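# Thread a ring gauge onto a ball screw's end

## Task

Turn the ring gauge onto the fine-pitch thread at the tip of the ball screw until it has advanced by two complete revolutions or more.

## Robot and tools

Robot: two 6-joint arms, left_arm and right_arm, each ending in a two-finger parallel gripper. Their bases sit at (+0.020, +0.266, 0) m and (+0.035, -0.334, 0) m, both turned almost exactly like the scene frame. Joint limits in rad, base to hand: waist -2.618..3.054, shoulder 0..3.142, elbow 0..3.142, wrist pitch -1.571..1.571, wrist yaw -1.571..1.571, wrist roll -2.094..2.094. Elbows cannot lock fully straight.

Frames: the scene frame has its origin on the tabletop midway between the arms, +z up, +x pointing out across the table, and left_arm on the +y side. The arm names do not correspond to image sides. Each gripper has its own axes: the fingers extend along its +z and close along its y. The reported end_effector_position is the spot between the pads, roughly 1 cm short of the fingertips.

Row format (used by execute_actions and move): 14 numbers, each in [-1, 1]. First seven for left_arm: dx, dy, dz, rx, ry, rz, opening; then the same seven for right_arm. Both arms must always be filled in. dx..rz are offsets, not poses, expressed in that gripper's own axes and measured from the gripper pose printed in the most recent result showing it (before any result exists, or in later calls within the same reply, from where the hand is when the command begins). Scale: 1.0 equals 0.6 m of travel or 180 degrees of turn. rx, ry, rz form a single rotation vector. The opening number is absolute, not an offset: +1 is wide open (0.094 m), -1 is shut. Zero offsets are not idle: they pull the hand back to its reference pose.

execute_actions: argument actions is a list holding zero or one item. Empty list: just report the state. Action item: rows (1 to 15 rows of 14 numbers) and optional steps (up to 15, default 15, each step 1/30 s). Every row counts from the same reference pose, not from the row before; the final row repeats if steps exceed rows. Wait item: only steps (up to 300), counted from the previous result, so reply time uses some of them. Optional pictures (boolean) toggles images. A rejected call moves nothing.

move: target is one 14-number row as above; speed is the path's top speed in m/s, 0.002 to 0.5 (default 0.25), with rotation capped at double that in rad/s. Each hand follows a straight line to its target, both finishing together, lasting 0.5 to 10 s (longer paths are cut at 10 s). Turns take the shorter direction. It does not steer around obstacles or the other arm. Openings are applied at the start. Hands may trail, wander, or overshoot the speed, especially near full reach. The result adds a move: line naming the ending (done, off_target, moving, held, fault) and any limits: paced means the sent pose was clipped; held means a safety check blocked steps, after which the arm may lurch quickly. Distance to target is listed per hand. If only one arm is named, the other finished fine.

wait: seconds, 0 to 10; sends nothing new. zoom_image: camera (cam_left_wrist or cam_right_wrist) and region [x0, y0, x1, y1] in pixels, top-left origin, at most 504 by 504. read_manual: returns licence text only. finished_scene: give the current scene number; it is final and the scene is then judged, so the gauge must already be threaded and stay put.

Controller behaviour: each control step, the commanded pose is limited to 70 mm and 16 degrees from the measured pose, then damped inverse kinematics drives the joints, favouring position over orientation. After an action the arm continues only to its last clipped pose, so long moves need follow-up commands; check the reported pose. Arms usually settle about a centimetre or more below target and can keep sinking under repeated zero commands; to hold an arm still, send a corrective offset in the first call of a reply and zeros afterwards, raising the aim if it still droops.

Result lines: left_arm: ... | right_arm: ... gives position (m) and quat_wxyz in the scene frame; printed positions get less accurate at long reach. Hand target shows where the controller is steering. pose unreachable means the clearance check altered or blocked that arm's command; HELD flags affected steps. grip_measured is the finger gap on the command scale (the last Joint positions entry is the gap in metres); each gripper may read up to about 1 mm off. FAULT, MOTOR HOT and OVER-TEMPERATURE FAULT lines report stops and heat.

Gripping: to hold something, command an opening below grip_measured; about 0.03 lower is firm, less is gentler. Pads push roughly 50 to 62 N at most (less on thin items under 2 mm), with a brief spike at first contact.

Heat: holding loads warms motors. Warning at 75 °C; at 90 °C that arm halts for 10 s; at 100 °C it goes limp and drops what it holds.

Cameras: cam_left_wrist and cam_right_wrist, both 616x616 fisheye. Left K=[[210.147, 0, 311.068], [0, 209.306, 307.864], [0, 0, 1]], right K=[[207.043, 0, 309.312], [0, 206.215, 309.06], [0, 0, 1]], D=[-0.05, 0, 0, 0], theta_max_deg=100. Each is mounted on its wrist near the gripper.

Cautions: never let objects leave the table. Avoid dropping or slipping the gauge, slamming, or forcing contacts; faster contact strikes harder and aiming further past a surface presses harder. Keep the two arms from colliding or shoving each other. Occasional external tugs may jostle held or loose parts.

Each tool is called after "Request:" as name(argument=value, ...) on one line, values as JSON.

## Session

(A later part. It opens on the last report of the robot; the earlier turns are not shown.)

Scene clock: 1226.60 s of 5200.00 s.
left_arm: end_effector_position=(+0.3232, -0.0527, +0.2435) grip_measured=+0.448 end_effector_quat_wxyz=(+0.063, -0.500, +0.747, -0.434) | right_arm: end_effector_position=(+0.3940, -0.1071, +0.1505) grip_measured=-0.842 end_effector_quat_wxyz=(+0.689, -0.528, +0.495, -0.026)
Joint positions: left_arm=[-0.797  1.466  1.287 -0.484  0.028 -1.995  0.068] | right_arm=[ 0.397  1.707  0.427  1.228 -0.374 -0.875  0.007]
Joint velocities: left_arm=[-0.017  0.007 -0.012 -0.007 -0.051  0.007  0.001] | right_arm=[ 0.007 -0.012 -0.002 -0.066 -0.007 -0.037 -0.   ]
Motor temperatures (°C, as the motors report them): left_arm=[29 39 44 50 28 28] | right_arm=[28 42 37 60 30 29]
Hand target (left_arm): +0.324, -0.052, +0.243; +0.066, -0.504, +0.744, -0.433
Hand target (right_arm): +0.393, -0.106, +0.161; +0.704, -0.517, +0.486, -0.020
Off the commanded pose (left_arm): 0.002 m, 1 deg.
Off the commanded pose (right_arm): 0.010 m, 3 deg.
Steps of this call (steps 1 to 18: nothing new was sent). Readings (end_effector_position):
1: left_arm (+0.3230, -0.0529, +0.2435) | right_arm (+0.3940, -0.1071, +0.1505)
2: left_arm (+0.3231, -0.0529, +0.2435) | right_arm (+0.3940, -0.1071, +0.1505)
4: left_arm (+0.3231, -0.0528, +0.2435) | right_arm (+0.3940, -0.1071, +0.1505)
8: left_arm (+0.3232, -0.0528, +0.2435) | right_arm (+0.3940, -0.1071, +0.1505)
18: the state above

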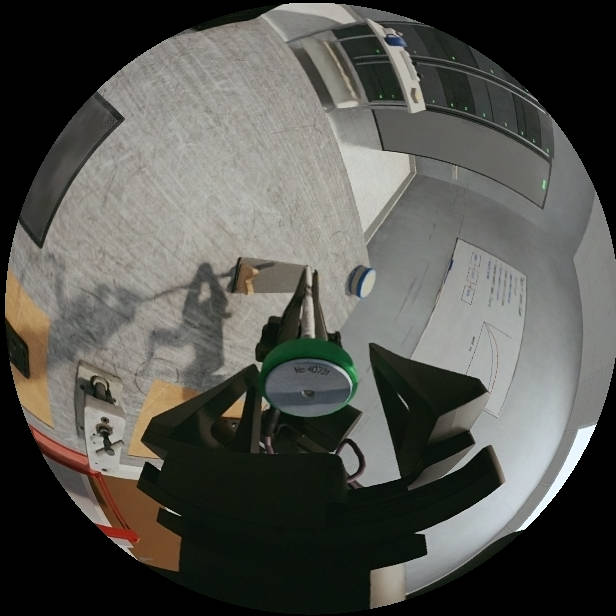

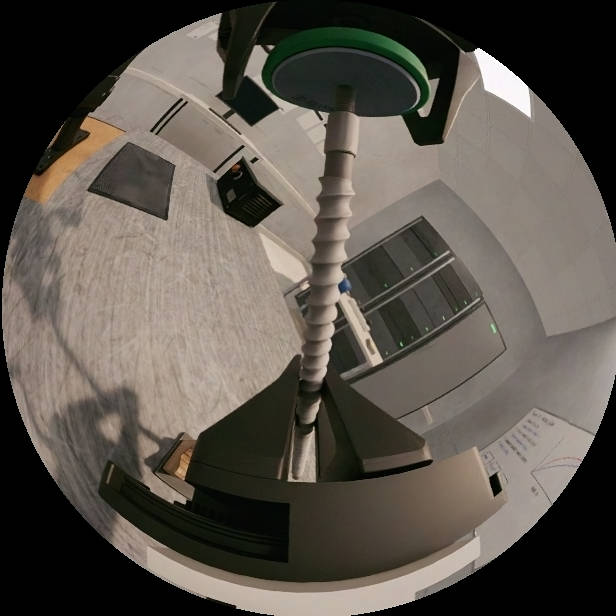

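Request:
execute_actions(actions=[{"rows": [[0.0041,0.0018,0,-0.002,0.0044,-0.012,0.3,-0.013,-0.0114,-0.0002,0.0083,-0.0107,0.0089,-0.88]], "steps": 15}])

Request:
zoom_image(camera="cam_left_wrist", region=[220, 280, 400, 460])

Request:
execute_actions(actions=[{"rows": [[0,0,0,0,0,0,0.22,-0.013,-0.0114,-0.0002,0.0083,-0.0107,0.004,-0.88],[0,0,0,0,0,0,0.16,-0.013,-0.0114,-0.0002,0.0083,-0.0107,0.004,-0.88],[0,0,0,0,0,0,0.13,-0.013,-0.0114,-0.0002,0.0083,-0.0107,0.004,-0.88],[0,0,0,0,0,0,0.11,-0.013,-0.0114,-0.0002,0.0083,-0.0107,0.004,-0.88],[0,0,0,0,0,0,0.095,-0.013,-0.0114,-0.0002,0.0083,-0.0107,0.004,-0.88],[0,0,0,0,0,0,0.085,-0.013,-0.0114,-0.0002,0.0083,-0.0107,0.004,-0.88],[0,0,0,0,0,0,0.075,-0.013,-0.0114,-0.0002,0.0083,-0.0107,0.004,-0.88],[0,0,0,0,0,0,0.065,-0.013,-0.0114,-0.0002,0.0083,-0.0107,0.004,-0.88],[0,0,0,0,0,0,0.05,-0.013,-0.0114,-0.0002,0.0083,-0.0107,0.004,-0.88]], "steps": 14}], pictures=false)

Request:
execute_actions(actions=[{"rows": [[0,0,0.006,0,0,0.03,0.05,-0.0139,-0.0107,-0.0002,0.0076,-0.0116,0.004,-0.88],[0,0,0.010,0,0,0.06,0.05,-0.0139,-0.0107,-0.0002,0.0076,-0.0116,0.004,-0.88],[0,0,0.010,0,0,0.3,0.05,-0.0139,-0.0107,-0.0002,0.0076,-0.0116,0.004,-0.88]], "steps": 15}], pictures=false)

Request:
execute_actions(actions=[{"rows": [[0,0,0.010,0,0,0.3,0.05,-0.0139,-0.0107,-0.0002,0.0076,-0.0116,0.004,-0.88]], "steps": 15}], pictures=false)

Request:
execute_actions(actions=[{"rows": [[0,0,0.010,0,0,0.3,0.05,-0.0139,-0.0107,-0.0002,0.0076,-0.0116,0.004,-0.88]], "steps": 15}], pictures=false)

Request:
execute_actions(actions=[{"rows": [[0,0,0.010,0,0,0.3,0.05,-0.0139,-0.0107,-0.0002,0.0076,-0.0116,0.004,-0.88]], "steps": 15}], pictures=false)

Request:
execute_actions(actions=[{"rows": [[0,0,0.010,0,0,0.3,0.05,-0.0139,-0.0107,-0.0002,0.0076,-0.0116,0.004,-0.88]], "steps": 15}], pictures=false)

Request:
execute_actions(actions=[{"rows": [[0,0,0.010,0,0,0.24,0.05,-0.0139,-0.0107,-0.0002,0.0076,-0.0116,0.004,-0.88]], "steps": 15}], pictures=false)

Request:
wait(seconds=0.6)

Request:
zoom_image(camera="cam_right_wrist", region=[300, 60, 390, 150])

Scene clock: 1250.10 s of 5200.00 s.
left_arm: end_effector_position=(+0.3218, -0.0542, +0.2437) grip_measured=+0.302 end_effector_quat_wxyz=(+0.051, -0.509, +0.740, -0.436) | right_arm: end_effector_position=(+0.3940, -0.1071, +0.1505) grip_measured=-0.842 end_effector_quat_wxyz=(+0.690, -0.525, +0.498, -0.022)
Joint positions: left_arm=[-0.797  1.466  1.287 -0.483  0.039 -2.026  0.061] | right_arm=[ 0.397  1.707  0.427  1.228 -0.374 -0.863  0.007]
Joint velocities: left_arm=[ 0.002  0.007 -0.012 -0.037  0.007  0.022 -0.   ] | right_arm=[ 0.002  0.012  0.007 -0.007 -0.051  0.007  0.001]
Motor temperatures (°C, as the motors report them): left_arm=[29 40 44 49 28 28] | right_arm=[28 42 37 61 30 29]
Hand target (left_arm): +0.321, -0.055, +0.244; +0.048, -0.511, +0.739, -0.436
Hand target (right_arm): +0.393, -0.106, +0.161; +0.704, -0.513, +0.491, -0.014
Off the commanded pose (left_arm): 0.001 m, 0 deg.
Off the commanded pose (right_arm): 0.010 m, 3 deg.
Steps of this call (steps 1 to 90: nothing new was sent; then 20.00 s passed at rest; steps 91 to 105: all 15 steps of this action). Readings (end_effector_position):
91: left_arm (+0.3230, -0.0529, +0.2435) | right_arm (+0.3940, -0.1071, +0.1505)
92: left_arm (+0.3228, -0.0532, +0.2435) | right_arm (+0.3940, -0.1071, +0.1505)
94: left_arm (+0.3224, -0.0536, +0.2436) | right_arm (+0.3940, -0.1071, +0.1505)
98: left_arm (+0.3220, -0.0540, +0.2436) | right_arm (+0.3940, -0.1071, +0.1505)
105: the state above

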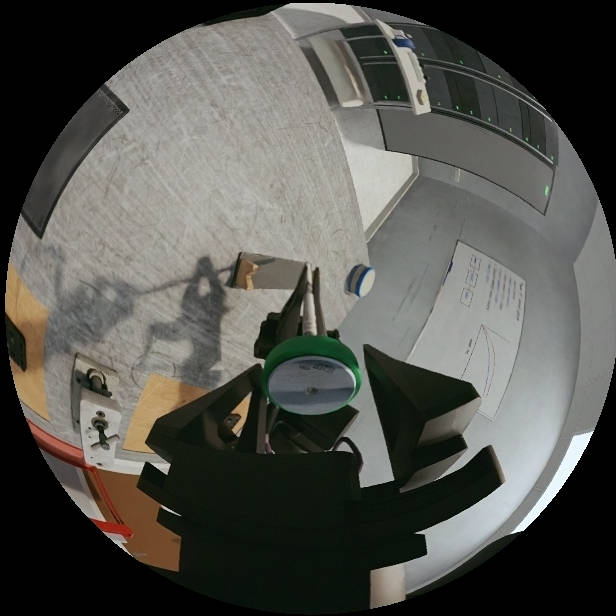

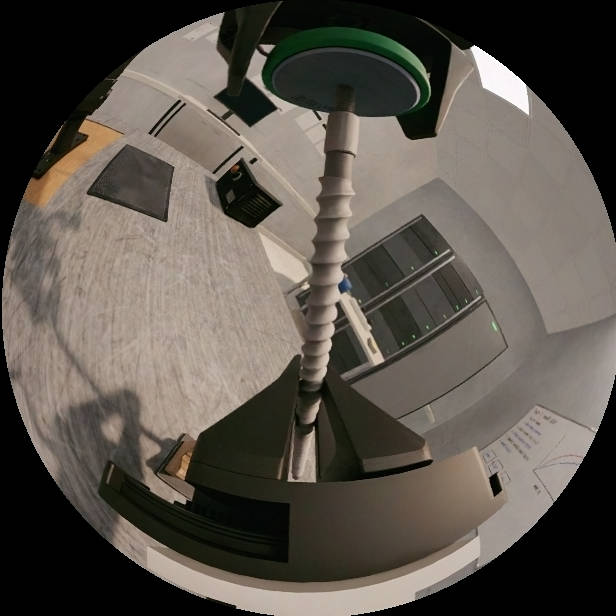

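Region (220, 280, 400, 460) of cam_left_wrist's 616x616 image, scaled by 2.800, with more detail than that image has.

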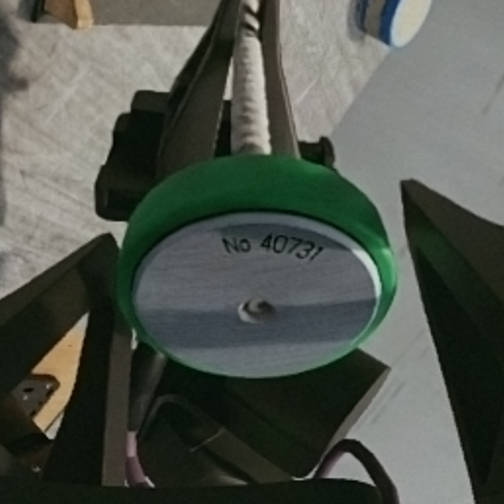

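Scene clock: 1250.57 s of 5200.00 s.
left_arm: end_effector_position=(+0.3218, -0.0542, +0.2438) grip_measured=+0.077 end_effector_quat_wxyz=(+0.051, -0.509, +0.740, -0.436) | right_arm: end_effector_position=(+0.3940, -0.1071, +0.1505) grip_measured=-0.842 end_effector_quat_wxyz=(+0.690, -0.525, +0.498, -0.022)
Joint positions: left_arm=[-0.797  1.466  1.287 -0.483  0.039 -2.026  0.051] | right_arm=[ 0.397  1.707  0.427  1.228 -0.374 -0.862  0.007]
Joint velocities: left_arm=[ 0.002  0.012 -0.007 -0.007  0.007  0.095  0.   ] | right_arm=[-0.002 -0.012 -0.002  0.095 -0.007 -0.022  0.   ]
Motor temperatures (°C, as the motors report them): left_arm=[29 40 44 49 28 28] | right_arm=[28 42 37 61 30 29]
Hand target (left_arm): +0.322, -0.054, +0.244; +0.051, -0.509, +0.740, -0.436
Hand target (right_arm): +0.393, -0.106, +0.161; +0.704, -0.514, +0.490, -0.015
Off the commanded pose (left_arm): 0.000 m, 0 deg.
Off the commanded pose (right_arm): 0.010 m, 3 deg.
Steps of this call (steps 1 to 14: all 14 steps of this action). Readings (end_effector_position):
1: left_arm (+0.3218, -0.0542, +0.2437) | right_arm (+0.3940, -0.1071, +0.1505)
2: left_arm (+0.3218, -0.0542, +0.2438) | right_arm (+0.3940, -0.1071, +0.1505)
4: left_arm (+0.3218, -0.0542, +0.2438) | right_arm (+0.3940, -0.1071, +0.1505)
8: left_arm (+0.3218, -0.0542, +0.2438) | right_arm (+0.3940, -0.1071, +0.1505)
14: the state above

Scene clock: 1251.07 s of 5200.00 s.
left_arm: end_effector_position=(+0.3220, -0.0544, +0.2440) grip_measured=+0.077 end_effector_quat_wxyz=(+0.180, -0.264, +0.859, -0.401) | right_arm: end_effector_position=(+0.3942, -0.1073, +0.1508) grip_measured=-0.842 end_effector_quat_wxyz=(+0.690, -0.525, +0.498, -0.023)
Joint positions: left_arm=[-0.797  1.466  1.287 -0.482  0.039 -1.416  0.051] | right_arm=[ 0.397  1.707  0.427  1.23  -0.372 -0.863  0.007]
Joint velocities: left_arm=[ 0.012 -0.002 -0.017 -0.007 -0.007  1.238 -0.001] | right_arm=[-0.022 -0.022 -0.027  0.037 -0.022  0.007  0.   ]
Motor temperatures (°C, as the motors report them): left_arm=[29 39 44 49 28 28] | right_arm=[28 42 37 61 30 29]
Hand target (left_arm): +0.325, -0.058, +0.240; +0.224, -0.174, +0.882, -0.378
Hand target (right_arm): +0.393, -0.106, +0.161; +0.704, -0.515, +0.489, -0.014
Off the commanded pose (left_arm): 0.006 m, 19 deg; orientation clipped at the last step of the last action.
Off the commanded pose (right_arm): 0.010 m, 3 deg.
Steps of this call (steps 1 to 15: all 15 steps of this action). Readings (end_effector_position):
1: left_arm (+0.3219, -0.0543, +0.2438) | right_arm (+0.3940, -0.1071, +0.1505)
2: left_arm (+0.3219, -0.0543, +0.2439) | right_arm (+0.3940, -0.1071, +0.1505)
4: left_arm (+0.3220, -0.0544, +0.2440) | right_arm (+0.3940, -0.1071, +0.1505)
8: left_arm (+0.3220, -0.0544, +0.2440) | right_arm (+0.3940, -0.1071, +0.1505)
15: the state above

Scene clock: 1251.57 s of 5200.00 s.
left_arm: end_effector_position=(+0.3222, -0.0542, +0.2440) grip_measured=+0.077 end_effector_quat_wxyz=(+0.301, +0.030, +0.898, -0.320) | right_arm: end_effector_position=(+0.3945, -0.1076, +0.1513) grip_measured=-0.842 end_effector_quat_wxyz=(+0.691, -0.524, +0.497, -0.025)
Joint positions: left_arm=[-0.797  1.466  1.287 -0.482  0.038 -0.752  0.051] | right_arm=[ 0.397  1.707  0.427  1.232 -0.37  -0.865  0.007]
Joint velocities: left_arm=[ 0.007 -0.017 -0.007 -0.081  0.007  1.297 -0.001] | right_arm=[ 0.017  0.017  0.017 -0.007 -0.022 -0.037 -0.   ]
Motor temperatures (°C, as the motors report them): left_arm=[29 39 44 49 28 28] | right_arm=[28 42 37 61 30 29]
Hand target (left_arm): +0.325, -0.058, +0.240; +0.335, +0.122, +0.890, -0.284
Hand target (right_arm): +0.393, -0.106, +0.161; +0.705, -0.514, +0.489, -0.015
Off the commanded pose (left_arm): 0.006 m, 16 deg; orientation clipped at the last step of the last action.
Off the commanded pose (right_arm): 0.010 m, 3 deg.
Steps of this call (steps 1 to 15: all 15 steps of this action). Readings (end_effector_position):
1: left_arm (+0.3220, -0.0544, +0.2440) | right_arm (+0.3943, -0.1074, +0.1508)
2: left_arm (+0.3220, -0.0544, +0.2440) | right_arm (+0.3943, -0.1074, +0.1509)
4: left_arm (+0.3220, -0.0544, +0.2440) | right_arm (+0.3944, -0.1075, +0.1511)
8: left_arm (+0.3221, -0.0543, +0.2440) | right_arm (+0.3945, -0.1076, +0.1512)
15: the state above

Scene clock: 1252.07 s of 5200.00 s.
left_arm: end_effector_position=(+0.3223, -0.0541, +0.2440) grip_measured=+0.077 end_effector_quat_wxyz=(+0.391, +0.326, +0.837, -0.202) | right_arm: end_effector_position=(+0.3945, -0.1076, +0.1516) grip_measured=-0.842 end_effector_quat_wxyz=(+0.691, -0.524, +0.497, -0.025)
Joint positions: left_arm=[-0.797  1.466  1.287 -0.482  0.037 -0.076  0.051] | right_arm=[ 0.397  1.707  0.427  1.233 -0.37  -0.865  0.007]
Joint velocities: left_arm=[-0.002 -0.017  0.002  0.037  0.022  1.282  0.   ] | right_arm=[ 0.002 -0.012 -0.002  0.007  0.007  0.051  0.   ]
Motor temperatures (°C, as the motors report them): left_arm=[29 39 44 49 28 28] | right_arm=[28 42 37 61 30 29]
Hand target (left_arm): +0.325, -0.058, +0.240; +0.410, +0.410, +0.799, -0.157
Hand target (right_arm): +0.393, -0.106, +0.162; +0.705, -0.514, +0.488, -0.017
Off the commanded pose (left_arm): 0.006 m, 15 deg; orientation clipped at the last step of the last action.
Off the commanded pose (right_arm): 0.010 m, 3 deg.
Steps of this call (steps 1 to 15: all 15 steps of this action). Readings (end_effector_position):
1: left_arm (+0.3222, -0.0541, +0.2440) | right_arm (+0.3945, -0.1076, +0.1513)
2: left_arm (+0.3222, -0.0541, +0.2440) | right_arm (+0.3945, -0.1076, +0.1514)
4: left_arm (+0.3222, -0.0541, +0.2440) | right_arm (+0.3945, -0.1076, +0.1514)
8: left_arm (+0.3223, -0.0541, +0.2440) | right_arm (+0.3945, -0.1076, +0.1515)
15: the state above

Scene clock: 1252.57 s of 5200.00 s.
left_arm: end_effector_position=(+0.3220, -0.0541, +0.2438) grip_measured=+0.077 end_effector_quat_wxyz=(+0.435, +0.584, +0.682, -0.062) | right_arm: end_effector_position=(+0.3947, -0.1077, +0.1522) grip_measured=-0.842 end_effector_quat_wxyz=(+0.692, -0.524, +0.496, -0.027)
Joint positions: left_arm=[-0.797  1.466  1.287 -0.483  0.038  0.597  0.051] | right_arm=[ 0.397  1.707  0.427  1.236 -0.369 -0.868  0.007]
Joint velocities: left_arm=[ 0.007  0.017  0.002 -0.066 -0.007  1.238  0.   ] | right_arm=[-0.002 -0.022 -0.017  0.037  0.022  0.051  0.   ]
Motor temperatures (°C, as the motors report them): left_arm=[29 39 44 49 28 28] | right_arm=[28 42 37 61 30 29]
Hand target (left_arm): +0.325, -0.058, +0.240; +0.439, +0.651, +0.619, -0.012
Hand target (right_arm): +0.393, -0.106, +0.162; +0.706, -0.514, +0.488, -0.017
Off the commanded pose (left_arm): 0.006 m, 15 deg; orientation clipped at the last step of the last action.
Off the commanded pose (right_arm): 0.010 m, 3 deg.
Steps of this call (steps 1 to 15: all 15 steps of this action). Readings (end_effector_position):
1: left_arm (+0.3223, -0.0541, +0.2440) | right_arm (+0.3945, -0.1076, +0.1516)
2: left_arm (+0.3223, -0.0541, +0.2440) | right_arm (+0.3945, -0.1076, +0.1517)
4: left_arm (+0.3223, -0.0541, +0.2440) | right_arm (+0.3945, -0.1076, +0.1517)
8: left_arm (+0.3223, -0.0541, +0.2440) | right_arm (+0.3945, -0.1076, +0.1517)
15: the state above

Scene clock: 1253.07 s of 5200.00 s.
left_arm: end_effector_position=(+0.3218, -0.0531, +0.2426) grip_measured=+0.077 end_effector_quat_wxyz=(+0.428, +0.776, +0.455, +0.085) | right_arm: end_effector_position=(+0.3950, -0.1080, +0.1526) grip_measured=-0.842 end_effector_quat_wxyz=(+0.692, -0.527, +0.491, -0.033)
Joint positions: left_arm=[-0.797  1.466  1.287 -0.489  0.035  1.264  0.051] | right_arm=[ 0.397  1.707  0.427  1.238 -0.367 -0.884  0.007]
Joint velocities: left_arm=[-0.012 -0.002 -0.012 -0.037 -0.022  1.253 -0.001] | right_arm=[-0.002 -0.002 -0.007  0.022  0.022 -0.007 -0.001]
Motor temperatures (°C, as the motors report them): left_arm=[29 39 44 49 28 28] | right_arm=[28 42 37 61 30 29]
Hand target (left_arm): +0.325, -0.058, +0.240; +0.418, +0.818, +0.372, +0.132
Hand target (right_arm): +0.393, -0.106, +0.162; +0.706, -0.514, +0.486, -0.019
Off the commanded pose (left_arm): 0.006 m, 16 deg; orientation clipped at the last step of the last action.
Off the commanded pose (right_arm): 0.010 m, 3 deg.
Steps of this call (steps 1 to 15: all 15 steps of this action). Readings (end_effector_position):
1: left_arm (+0.3220, -0.0541, +0.2437) | right_arm (+0.3947, -0.1077, +0.1523)
2: left_arm (+0.3219, -0.0540, +0.2436) | right_arm (+0.3948, -0.1078, +0.1524)
4: left_arm (+0.3218, -0.0539, +0.2435) | right_arm (+0.3949, -0.1079, +0.1525)
8: left_arm (+0.3216, -0.0536, +0.2430) | right_arm (+0.3949, -0.1079, +0.1525)
15: the state above

Scene clock: 1253.57 s of 5200.00 s.
left_arm: end_effector_position=(+0.3225, -0.0523, +0.2425) grip_measured=+0.077 end_effector_quat_wxyz=(+0.379, +0.879, +0.193, +0.215) | right_arm: end_effector_position=(+0.3953, -0.1083, +0.1529) grip_measured=-0.842 end_effector_quat_wxyz=(+0.692, -0.529, +0.489, -0.037)
Joint positions: left_arm=[-0.797  1.466  1.287 -0.489  0.029  1.894  0.051] | right_arm=[ 0.397  1.707  0.427  1.239 -0.364 -0.892  0.007]
Joint velocities: left_arm=[-0.012  0.002 -0.012  0.007 -0.007  0.725  0.   ] | right_arm=[ 0.007  0.002  0.002  0.007 -0.051 -0.022 -0.001]
Motor temperatures (°C, as the motors report them): left_arm=[29 39 44 49 28 28] | right_arm=[28 42 37 61 30 29]
Hand target (left_arm): +0.325, -0.056, +0.239; +0.367, +0.889, +0.141, +0.236
Hand target (right_arm): +0.394, -0.106, +0.163; +0.707, -0.517, +0.482, -0.025
Off the commanded pose (left_arm): 0.006 m, 7 deg.
Off the commanded pose (right_arm): 0.010 m, 3 deg.
Steps of this call (steps 1 to 15: all 15 steps of this action). Readings (end_effector_position):
1: left_arm (+0.3219, -0.0529, +0.2426) | right_arm (+0.3950, -0.1080, +0.1527)
2: left_arm (+0.3220, -0.0528, +0.2425) | right_arm (+0.3951, -0.1081, +0.1528)
4: left_arm (+0.3221, -0.0527, +0.2425) | right_arm (+0.3952, -0.1082, +0.1529)
8: left_arm (+0.3223, -0.0525, +0.2425) | right_arm (+0.3953, -0.1083, +0.1529)
15: the state above

Scene clock: 1254.17 s of 5200.00 s.
left_arm: end_effector_position=(+0.3225, -0.0523, +0.2425) grip_measured=+0.077 end_effector_quat_wxyz=(+0.368, +0.887, +0.150, +0.234) | right_arm: end_effector_position=(+0.3953, -0.1083, +0.1529) grip_measured=-0.842 end_effector_quat_wxyz=(+0.692, -0.529, +0.489, -0.037)
Joint positions: left_arm=[-0.797  1.466  1.287 -0.489  0.029  1.992  0.051] | right_arm=[ 0.397  1.707  0.427  1.239 -0.364 -0.893  0.007]
Joint velocities: left_arm=[ 0.012  0.012 -0.002 -0.007 -0.066  0.066 -0.001] | right_arm=[-0.002  0.022 -0.017  0.037  0.022 -0.007 -0.   ]
Motor temperatures (°C, as the motors report them): left_arm=[29 39 44 49 28 28] | right_arm=[28 42 37 61 30 29]
Hand target (left_arm): +0.325, -0.056, +0.239; +0.367, +0.889, +0.141, +0.236
Hand target (right_arm): +0.394, -0.106, +0.163; +0.707, -0.517, +0.482, -0.025
Off the commanded pose (left_arm): 0.006 m, 2 deg.
Off the commanded pose (right_arm): 0.010 m, 3 deg.
Steps of this call (steps 1 to 18: nothing new was sent). Readings (end_effector_position):
1: left_arm (+0.3225, -0.0523, +0.2425) | right_arm (+0.3953, -0.1083, +0.1529)
2: left_arm (+0.3225, -0.0523, +0.2425) | right_arm (+0.3953, -0.1083, +0.1529)
4: left_arm (+0.3225, -0.0523, +0.2425) | right_arm (+0.3953, -0.1083, +0.1529)
8: left_arm (+0.3225, -0.0523, +0.2425) | right_arm (+0.3953, -0.1083, +0.1529)
18: the state above

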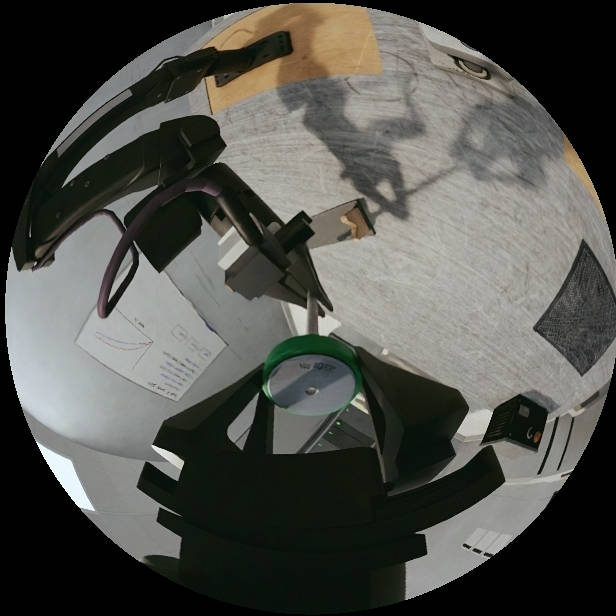

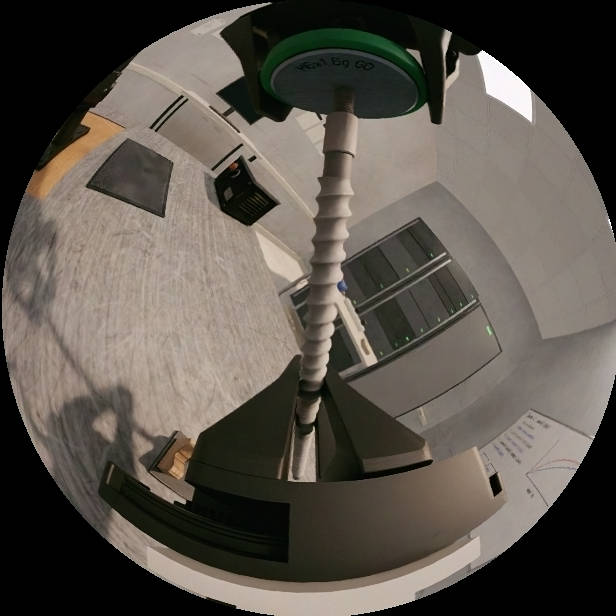

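Region (300, 60, 390, 150) of cam_right_wrist's 616x616 image, scaled by 5.600, with more detail than that image has.

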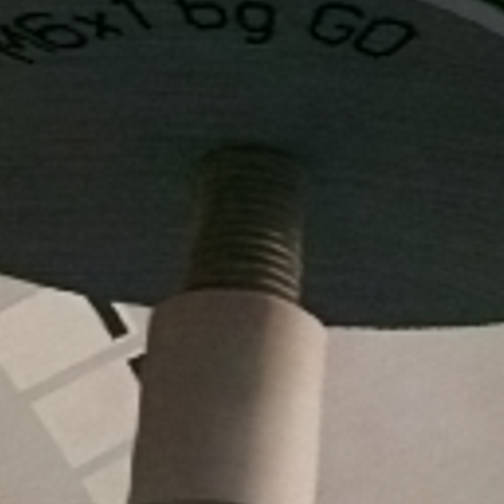

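Request:
execute_actions(actions=[{"rows": [[0,0,0,0,0,0,0.45,-0.013,-0.0114,-0.0002,0.0083,-0.0107,0.004,-0.88],[0,0,0,0,0,0,0.45,-0.013,-0.0114,-0.0002,0.0083,-0.0107,0.004,-0.88],[0,0,0,0,0,0,0.45,-0.013,-0.0114,-0.0002,0.0083,-0.0107,0.004,-0.88],[0,0,0,0,0,0,0.45,-0.0155,-0.0094,-0.0002,0.0062,-0.0134,0.0105,-0.88]], "steps": 8}], pictures=false)

Request:
execute_actions(actions=[{"rows": [[0,0,0,0,0,-0.03,0.45,-0.0142,-0.0105,-0.0002,0.0073,-0.012,0.008,-0.88],[0,0,0,0,0,-0.06,0.45,-0.0142,-0.0105,-0.0002,0.0073,-0.012,0.008,-0.88],[0,0,0,0,0,-0.3,0.45,-0.0142,-0.0105,-0.0002,0.0073,-0.012,0.008,-0.88]], "steps": 15}], pictures=false)

Request:
execute_actions(actions=[{"rows": [[0,0,0,0,0,-0.3,0.45,-0.013,-0.0114,-0.0002,0.0083,-0.0107,0.004,-0.88]], "steps": 15}], pictures=false)

Request:
execute_actions(actions=[{"rows": [[0,0,0,0,0,-0.3,0.45,-0.013,-0.0114,-0.0002,0.0083,-0.0107,0.004,-0.88]], "steps": 15}], pictures=false)

Request:
execute_actions(actions=[{"rows": [[0,0,0,0,0,-0.3,0.45,-0.013,-0.0114,-0.0002,0.0083,-0.0107,0.004,-0.88]], "steps": 15}], pictures=false)

Request:
execute_actions(actions=[{"rows": [[0,0,0,0,0,-0.3,0.45,-0.013,-0.0114,-0.0002,0.0083,-0.0107,0.004,-0.88]], "steps": 15}], pictures=false)

Request:
execute_actions(actions=[{"rows": [[0,0,0,0,0,-0.205,0.45,-0.013,-0.0114,-0.0002,0.0083,-0.0107,0.004,-0.88]], "steps": 15}], pictures=false)

Request:
execute_actions(actions=[{"rows": [[-0.006,-0.003,0,0.003,-0.0065,-0.02,0.45,-0.013,-0.0114,-0.0002,0.0083,-0.0107,0.004,-0.88],[-0.0122,-0.0060,0,0.0063,-0.0131,-0.02,0.45,-0.013,-0.0114,-0.0002,0.0083,-0.0107,0.004,-0.88]], "steps": 15}], pictures=false)

Request:
wait(seconds=0.6)

Request:
zoom_image(camera="cam_left_wrist", region=[220, 280, 400, 460])

Scene clock: 1276.63 s of 5200.00 s.
left_arm: end_effector_position=(+0.3228, -0.0527, +0.2431) grip_measured=+0.448 end_effector_quat_wxyz=(+0.369, +0.887, +0.149, +0.235) | right_arm: end_effector_position=(+0.3945, -0.1075, +0.1527) grip_measured=-0.842 end_effector_quat_wxyz=(+0.692, -0.528, +0.491, -0.031)
Joint positions: left_arm=[-0.797  1.466  1.287 -0.486  0.029  1.994  0.068] | right_arm=[ 0.397  1.707  0.427  1.238 -0.371 -0.882  0.007]
Joint velocities: left_arm=[-0.017 -0.027 -0.007 -0.037  0.051  0.051  0.   ] | right_arm=[ 0.002  0.002 -0.002 -0.007 -0.037 -0.022 -0.001]
Motor temperatures (°C, as the motors report them): left_arm=[29 39 44 50 28 28] | right_arm=[28 42 37 60 30 29]
Hand target (left_arm): +0.322, -0.052, +0.242; +0.368, +0.887, +0.150, +0.234
Hand target (right_arm): +0.393, -0.106, +0.163; +0.707, -0.515, +0.483, -0.020
Off the commanded pose (left_arm): 0.001 m, 0 deg.
Off the commanded pose (right_arm): 0.011 m, 3 deg.
Steps of this call (steps 1 to 90: nothing new was sent; then 19.20 s passed at rest; steps 91 to 98: all 8 steps of this action). Readings (end_effector_position):
91: left_arm (+0.3225, -0.0523, +0.2425) | right_arm (+0.3953, -0.1083, +0.1529)
92: left_arm (+0.3226, -0.0525, +0.2427) | right_arm (+0.3953, -0.1083, +0.1528)
94: left_arm (+0.3227, -0.0526, +0.2430) | right_arm (+0.3951, -0.1081, +0.1527)
98: the state above

Scene clock: 1277.13 s of 5200.00 s.
left_arm: end_effector_position=(+0.3225, -0.0533, +0.2434) grip_measured=+0.448 end_effector_quat_wxyz=(+0.425, +0.798, +0.414, +0.108) | right_arm: end_effector_position=(+0.3941, -0.1071, +0.1527) grip_measured=-0.842 end_effector_quat_wxyz=(+0.693, -0.526, +0.492, -0.027)
Joint positions: left_arm=[-0.797  1.466  1.287 -0.485  0.033  1.368  0.068] | right_arm=[ 0.397  1.707  0.427  1.238 -0.374 -0.873  0.007]
Joint velocities: left_arm=[-0.007  0.007  0.007 -0.022 -0.007 -1.355 -0.001] | right_arm=[-0.002 -0.007  0.012 -0.007 -0.007 -0.037 -0.001]
Motor temperatures (°C, as the motors report them): left_arm=[29 39 44 50 28 28] | right_arm=[28 42 37 60 30 29]
Hand target (left_arm): +0.323, -0.053, +0.243; +0.433, +0.751, +0.494, +0.061
Hand target (right_arm): +0.393, -0.106, +0.163; +0.707, -0.515, +0.484, -0.018
Off the commanded pose (left_arm): 0.001 m, 18 deg; orientation clipped at the last step of the last action.
Off the commanded pose (right_arm): 0.010 m, 3 deg.
Steps of this call (steps 1 to 15: all 15 steps of this action). Readings (end_effector_position):
1: left_arm (+0.3228, -0.0527, +0.2431) | right_arm (+0.3944, -0.1074, +0.1527)
2: left_arm (+0.3228, -0.0527, +0.2431) | right_arm (+0.3943, -0.1073, +0.1527)
4: left_arm (+0.3228, -0.0528, +0.2432) | right_arm (+0.3942, -0.1072, +0.1527)
8: left_arm (+0.3226, -0.0531, +0.2433) | right_arm (+0.3941, -0.1071, +0.1527)
15: the state above

Scene clock: 1277.63 s of 5200.00 s.
left_arm: end_effector_position=(+0.3219, -0.0538, +0.2434) grip_measured=+0.448 end_effector_quat_wxyz=(+0.436, +0.614, +0.657, -0.042) | right_arm: end_effector_position=(+0.3941, -0.1071, +0.1527) grip_measured=-0.842 end_effector_quat_wxyz=(+0.693, -0.526, +0.492, -0.027)
Joint positions: left_arm=[-0.797  1.466  1.287 -0.485  0.037  0.685  0.068] | right_arm=[ 0.397  1.707  0.427  1.238 -0.374 -0.873  0.007]
Joint velocities: left_arm=[-0.027  0.002 -0.017 -0.081 -0.022 -1.253 -0.002] | right_arm=[ 0.002  0.012  0.002 -0.007 -0.022 -0.037  0.   ]
Motor temperatures (°C, as the motors report them): left_arm=[29 39 44 50 28 28] | right_arm=[28 42 37 60 30 29]
Hand target (left_arm): +0.323, -0.053, +0.243; +0.429, +0.543, +0.716, -0.089
Hand target (right_arm): +0.393, -0.106, +0.163; +0.707, -0.515, +0.484, -0.020
Off the commanded pose (left_arm): 0.001 m, 15 deg; orientation clipped at the last step of the last action.
Off the commanded pose (right_arm): 0.010 m, 3 deg.
Steps of this call (steps 1 to 15: all 15 steps of this action). Readings (end_effector_position):
1: left_arm (+0.3224, -0.0533, +0.2434) | right_arm (+0.3941, -0.1071, +0.1527)
2: left_arm (+0.3224, -0.0533, +0.2434) | right_arm (+0.3941, -0.1071, +0.1527)
4: left_arm (+0.3223, -0.0534, +0.2434) | right_arm (+0.3941, -0.1071, +0.1527)
8: left_arm (+0.3221, -0.0536, +0.2434) | right_arm (+0.3941, -0.1071, +0.1527)
15: the state above

Scene clock: 1278.13 s of 5200.00 s.
left_arm: end_effector_position=(+0.3211, -0.0545, +0.2434) grip_measured=+0.448 end_effector_quat_wxyz=(+0.395, +0.358, +0.824, -0.189) | right_arm: end_effector_position=(+0.3941, -0.1071, +0.1527) grip_measured=-0.842 end_effector_quat_wxyz=(+0.693, -0.526, +0.492, -0.027)
Joint positions: left_arm=[-0.797  1.466  1.287 -0.485  0.043 -0.002  0.068] | right_arm=[ 0.397  1.707  0.427  1.238 -0.374 -0.873  0.007]
Joint velocities: left_arm=[ 0.032 -0.007 -0.007 -0.037  0.022 -1.355 -0.001] | right_arm=[ 0.017  0.007 -0.002  0.037  0.007 -0.007  0.   ]
Motor temperatures (°C, as the motors report them): left_arm=[29 39 44 50 28 28] | right_arm=[28 42 37 60 30 29]
Hand target (left_arm): +0.322, -0.054, +0.243; +0.373, +0.271, +0.857, -0.230
Hand target (right_arm): +0.393, -0.106, +0.163; +0.707, -0.515, +0.484, -0.020
Off the commanded pose (left_arm): 0.001 m, 15 deg; orientation clipped at the last step of the last action.
Off the commanded pose (right_arm): 0.010 m, 3 deg.
Steps of this call (steps 1 to 15: all 15 steps of this action). Readings (end_effector_position):
1: left_arm (+0.3219, -0.0538, +0.2434) | right_arm (+0.3941, -0.1071, +0.1527)
2: left_arm (+0.3218, -0.0539, +0.2434) | right_arm (+0.3941, -0.1071, +0.1527)
4: left_arm (+0.3216, -0.0540, +0.2434) | right_arm (+0.3941, -0.1071, +0.1527)
8: left_arm (+0.3213, -0.0543, +0.2434) | right_arm (+0.3941, -0.1071, +0.1527)
15: the state above

Scene clock: 1278.63 s of 5200.00 s.
left_arm: end_effector_position=(+0.3198, -0.0557, +0.2435) grip_measured=+0.448 end_effector_quat_wxyz=(+0.305, +0.059, +0.897, -0.315) | right_arm: end_effector_position=(+0.3941, -0.1071, +0.1527) grip_measured=-0.842 end_effector_quat_wxyz=(+0.693, -0.526, +0.492, -0.027)
Joint positions: left_arm=[-0.797  1.466  1.287 -0.485  0.053 -0.695  0.068] | right_arm=[ 0.397  1.707  0.427  1.238 -0.374 -0.873  0.007]
Joint velocities: left_arm=[ 0.017 -0.012 -0.007 -0.022 -0.037 -1.311 -0.001] | right_arm=[-0.002 -0.002 -0.012  0.022 -0.022 -0.037  0.001]
Motor temperatures (°C, as the motors report them): left_arm=[29 39 44 50 28 28] | right_arm=[28 42 37 60 30 29]
Hand target (left_arm): +0.321, -0.055, +0.243; +0.271, -0.034, +0.898, -0.345
Hand target (right_arm): +0.393, -0.106, +0.163; +0.707, -0.515, +0.484, -0.020
Off the commanded pose (left_arm): 0.002 m, 14 deg; orientation clipped at the last step of the last action.
Off the commanded pose (right_arm): 0.010 m, 3 deg.
Steps of this call (steps 1 to 15: all 15 steps of this action). Readings (end_effector_position):
1: left_arm (+0.3210, -0.0546, +0.2434) | right_arm (+0.3941, -0.1071, +0.1527)
2: left_arm (+0.3209, -0.0547, +0.2434) | right_arm (+0.3941, -0.1071, +0.1527)
4: left_arm (+0.3206, -0.0549, +0.2434) | right_arm (+0.3941, -0.1071, +0.1527)
8: left_arm (+0.3202, -0.0554, +0.2435) | right_arm (+0.3941, -0.1071, +0.1527)
15: the state above

Scene clock: 1279.13 s of 5200.00 s.
left_arm: end_effector_position=(+0.3180, -0.0572, +0.2436) grip_measured=+0.448 end_effector_quat_wxyz=(+0.174, -0.248, +0.864, -0.403) | right_arm: end_effector_position=(+0.3941, -0.1071, +0.1527) grip_measured=-0.842 end_effector_quat_wxyz=(+0.693, -0.526, +0.492, -0.027)
Joint positions: left_arm=[-0.797  1.466  1.287 -0.485  0.066 -1.391  0.068] | right_arm=[ 0.397  1.707  0.427  1.238 -0.374 -0.873  0.007]
Joint velocities: left_arm=[-0.002  0.002  0.017 -0.066  0.007 -1.385  0.001] | right_arm=[-0.022  0.002 -0.012 -0.022 -0.022  0.007 -0.001]
Motor temperatures (°C, as the motors report them): left_arm=[29 39 44 50 28 28] | right_arm=[28 42 37 60 30 29]
Hand target (left_arm): +0.320, -0.056, +0.243; +0.132, -0.336, +0.833, -0.418
Hand target (right_arm): +0.393, -0.106, +0.163; +0.707, -0.515, +0.484, -0.020
Off the commanded pose (left_arm): 0.002 m, 14 deg; orientation clipped at the last step of the last action.
Off the commanded pose (right_arm): 0.010 m, 3 deg.
Steps of this call (steps 1 to 15: all 15 steps of this action). Readings (end_effector_position):
1: left_arm (+0.3197, -0.0558, +0.2435) | right_arm (+0.3941, -0.1071, +0.1527)
2: left_arm (+0.3195, -0.0560, +0.2435) | right_arm (+0.3941, -0.1071, +0.1527)
4: left_arm (+0.3192, -0.0563, +0.2435) | right_arm (+0.3941, -0.1071, +0.1527)
8: left_arm (+0.3185, -0.0568, +0.2435) | right_arm (+0.3941, -0.1071, +0.1527)
15: the state above

Scene clock: 1279.63 s of 5200.00 s.
left_arm: end_effector_position=(+0.3169, -0.0582, +0.2436) grip_measured=+0.448 end_effector_quat_wxyz=(+0.048, -0.481, +0.759, -0.436) | right_arm: end_effector_position=(+0.3941, -0.1071, +0.1527) grip_measured=-0.842 end_effector_quat_wxyz=(+0.693, -0.526, +0.492, -0.027)
Joint positions: left_arm=[-0.797  1.466  1.287 -0.485  0.075 -1.967  0.068] | right_arm=[ 0.397  1.707  0.427  1.238 -0.374 -0.873  0.007]
Joint velocities: left_arm=[-0.007 -0.007 -0.017 -0.037 -0.066 -0.418  0.001] | right_arm=[-0.007  0.002 -0.007  0.037 -0.037 -0.022 -0.001]
Motor temperatures (°C, as the motors report them): left_arm=[29 39 44 50 28 28] | right_arm=[28 42 37 60 30 29]
Hand target (left_arm): +0.318, -0.057, +0.244; +0.037, -0.507, +0.742, -0.437
Hand target (right_arm): +0.393, -0.106, +0.163; +0.707, -0.515, +0.484, -0.020
Off the commanded pose (left_arm): 0.001 m, 4 deg.
Off the commanded pose (right_arm): 0.010 m, 3 deg.
Steps of this call (steps 1 to 15: all 15 steps of this action). Readings (end_effector_position):
1: left_arm (+0.3179, -0.0573, +0.2436) | right_arm (+0.3941, -0.1071, +0.1527)
2: left_arm (+0.3177, -0.0575, +0.2436) | right_arm (+0.3941, -0.1071, +0.1527)
4: left_arm (+0.3174, -0.0578, +0.2436) | right_arm (+0.3941, -0.1071, +0.1527)
8: left_arm (+0.3169, -0.0582, +0.2436) | right_arm (+0.3941, -0.1071, +0.1527)
15: the state above

Scene clock: 1280.13 s of 5200.00 s.
left_arm: end_effector_position=(+0.3218, -0.0543, +0.2438) grip_measured=+0.448 end_effector_quat_wxyz=(+0.052, -0.508, +0.741, -0.436) | right_arm: end_effector_position=(+0.3941, -0.1071, +0.1527) grip_measured=-0.842 end_effector_quat_wxyz=(+0.693, -0.526, +0.492, -0.027)
Joint positions: left_arm=[-0.797  1.466  1.287 -0.483  0.04  -2.022  0.068] | right_arm=[ 0.397  1.707  0.427  1.238 -0.374 -0.873  0.007]
Joint velocities: left_arm=[-0.012  0.022 -0.017 -0.007 -0.037 -0.007 -0.   ] | right_arm=[-0.012 -0.027  0.017 -0.007 -0.022  0.022 -0.001]
Motor temperatures (°C, as the motors report them): left_arm=[29 39 44 50 28 28] | right_arm=[28 42 37 60 30 29]
Hand target (left_arm): +0.323, -0.053, +0.244; +0.055, -0.513, +0.738, -0.435
Hand target (right_arm): +0.393, -0.106, +0.163; +0.707, -0.515, +0.484, -0.020
Off the commanded pose (left_arm): 0.002 m, 1 deg.
Off the commanded pose (right_arm): 0.010 m, 3 deg.
Steps of this call (steps 1 to 15: all 15 steps of this action). Readings (end_effector_position):
1: left_arm (+0.3171, -0.0580, +0.2436) | right_arm (+0.3941, -0.1071, +0.1527)
2: left_arm (+0.3178, -0.0575, +0.2436) | right_arm (+0.3941, -0.1071, +0.1527)
4: left_arm (+0.3193, -0.0563, +0.2437) | right_arm (+0.3941, -0.1071, +0.1527)
8: left_arm (+0.3209, -0.0551, +0.2438) | right_arm (+0.3941, -0.1071, +0.1527)
15: the state above

Scene clock: 1280.73 s of 5200.00 s.
left_arm: end_effector_position=(+0.3220, -0.0541, +0.2438) grip_measured=+0.448 end_effector_quat_wxyz=(+0.052, -0.509, +0.740, -0.436) | right_arm: end_effector_position=(+0.3941, -0.1071, +0.1527) grip_measured=-0.842 end_effector_quat_wxyz=(+0.693, -0.526, +0.492, -0.027)
Joint positions: left_arm=[-0.797  1.466  1.287 -0.483  0.038 -2.024  0.068] | right_arm=[ 0.397  1.707  0.427  1.238 -0.374 -0.873  0.007]
Joint velocities: left_arm=[ 0.007  0.002 -0.017  0.022  0.007  0.037  0.002] | right_arm=[ 0.007  0.007  0.007 -0.022 -0.051  0.037 -0.   ]
Motor temperatures (°C, as the motors report them): left_arm=[29 39 44 50 28 28] | right_arm=[28 42 37 61 30 29]
Hand target (left_arm): +0.323, -0.053, +0.244; +0.055, -0.513, +0.738, -0.435
Hand target (right_arm): +0.393, -0.106, +0.163; +0.707, -0.515, +0.484, -0.020
Off the commanded pose (left_arm): 0.002 m, 1 deg.
Off the commanded pose (right_arm): 0.010 m, 3 deg.
Steps of this call (steps 1 to 18: nothing new was sent). Readings (end_effector_position):
1: left_arm (+0.3218, -0.0542, +0.2438) | right_arm (+0.3941, -0.1071, +0.1527)
2: left_arm (+0.3219, -0.0542, +0.2438) | right_arm (+0.3941, -0.1071, +0.1527)
4: left_arm (+0.3219, -0.0542, +0.2438) | right_arm (+0.3941, -0.1071, +0.1527)
8: left_arm (+0.3220, -0.0541, +0.2438) | right_arm (+0.3941, -0.1071, +0.1527)
18: the state above

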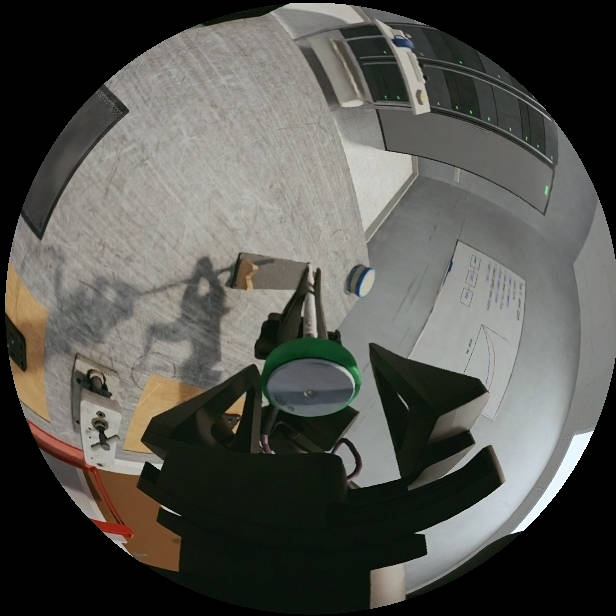

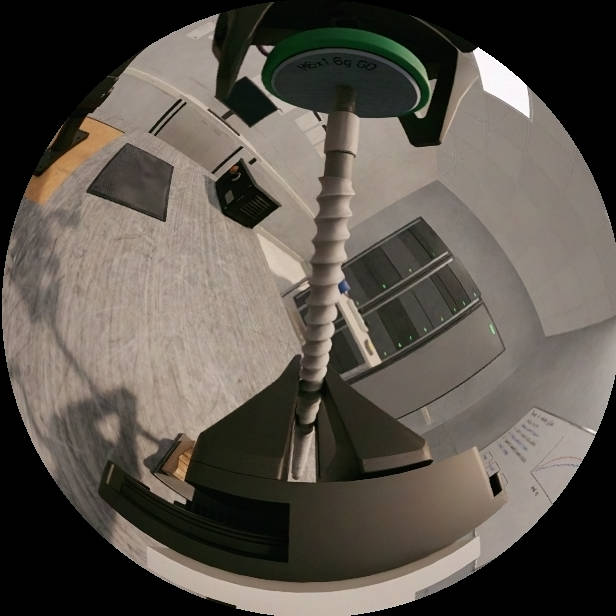

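Region (220, 280, 400, 460) of cam_left_wrist's 616x616 image, scaled by 2.800, with more detail than that image has.

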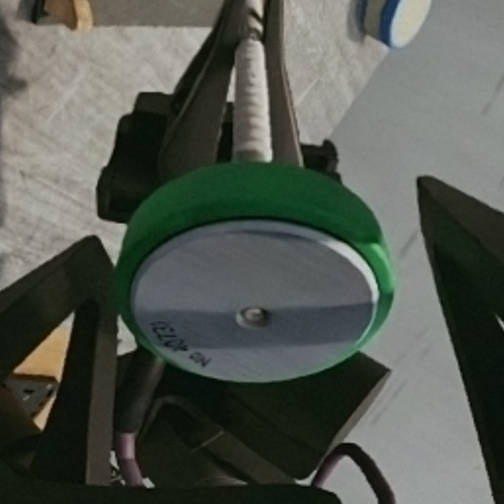

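Request:
execute_actions(actions=[])

Scene clock: 1306.67 s of 5200.00 s.
left_arm: end_effector_position=(+0.3220, -0.0541, +0.2438) grip_measured=+0.448 end_effector_quat_wxyz=(+0.052, -0.509, +0.740, -0.436) | right_arm: end_effector_position=(+0.3941, -0.1071, +0.1527) grip_measured=-0.842 end_effector_quat_wxyz=(+0.693, -0.526, +0.492, -0.027)
Joint positions: left_arm=[-0.797  1.466  1.287 -0.483  0.038 -2.024  0.068] | right_arm=[ 0.397  1.707  0.427  1.238 -0.374 -0.873  0.007]
Joint velocities: left_arm=[ 0.012  0.012 -0.012 -0.022 -0.022  0.051  0.   ] | right_arm=[ 0.002  0.007 -0.007  0.007  0.066  0.022 -0.   ]
Motor temperatures (°C, as the motors report them): left_arm=[29 40 44 49 28 28] | right_arm=[28 42 37 61 30 29]
Hand target (left_arm): +0.323, -0.053, +0.244; +0.055, -0.513, +0.738, -0.435
Hand target (right_arm): +0.393, -0.106, +0.163; +0.707, -0.515, +0.484, -0.020
Off the commanded pose (left_arm): 0.002 m, 1 deg.
Off the commanded pose (right_arm): 0.010 m, 3 deg.
Steps of this call (steps 1 to 90: nothing new was sent; then 22.93 s passed at rest). Readings (end_effector_position):
1: left_arm (+0.3220, -0.0541, +0.2438) | right_arm (+0.3941, -0.1071, +0.1527)
2: left_arm (+0.3220, -0.0541, +0.2438) | right_arm (+0.3941, -0.1071, +0.1527)
4: left_arm (+0.3220, -0.0541, +0.2438) | right_arm (+0.3941, -0.1071, +0.1527)
8: left_arm (+0.3220, -0.0541, +0.2438) | right_arm (+0.3941, -0.1071, +0.1527)
90: the state above

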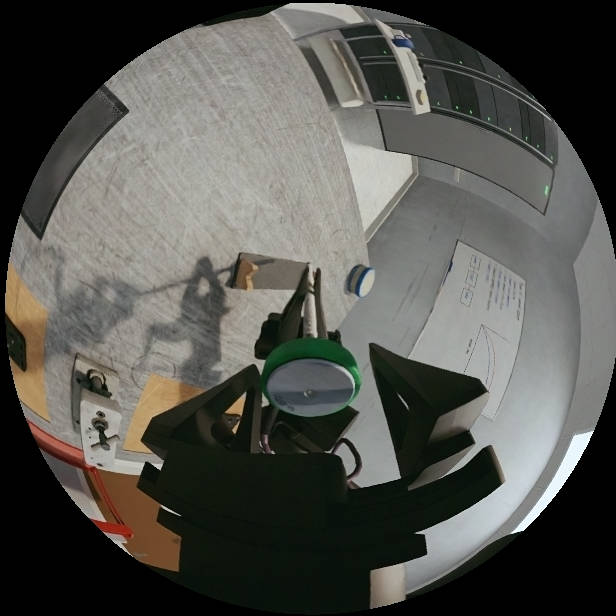

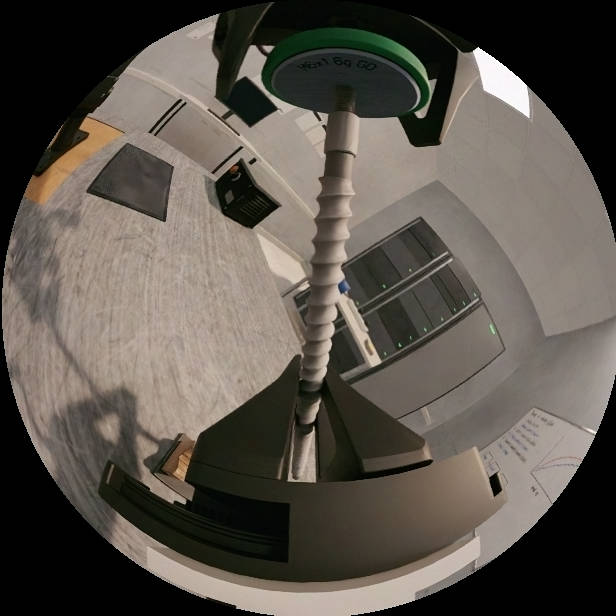

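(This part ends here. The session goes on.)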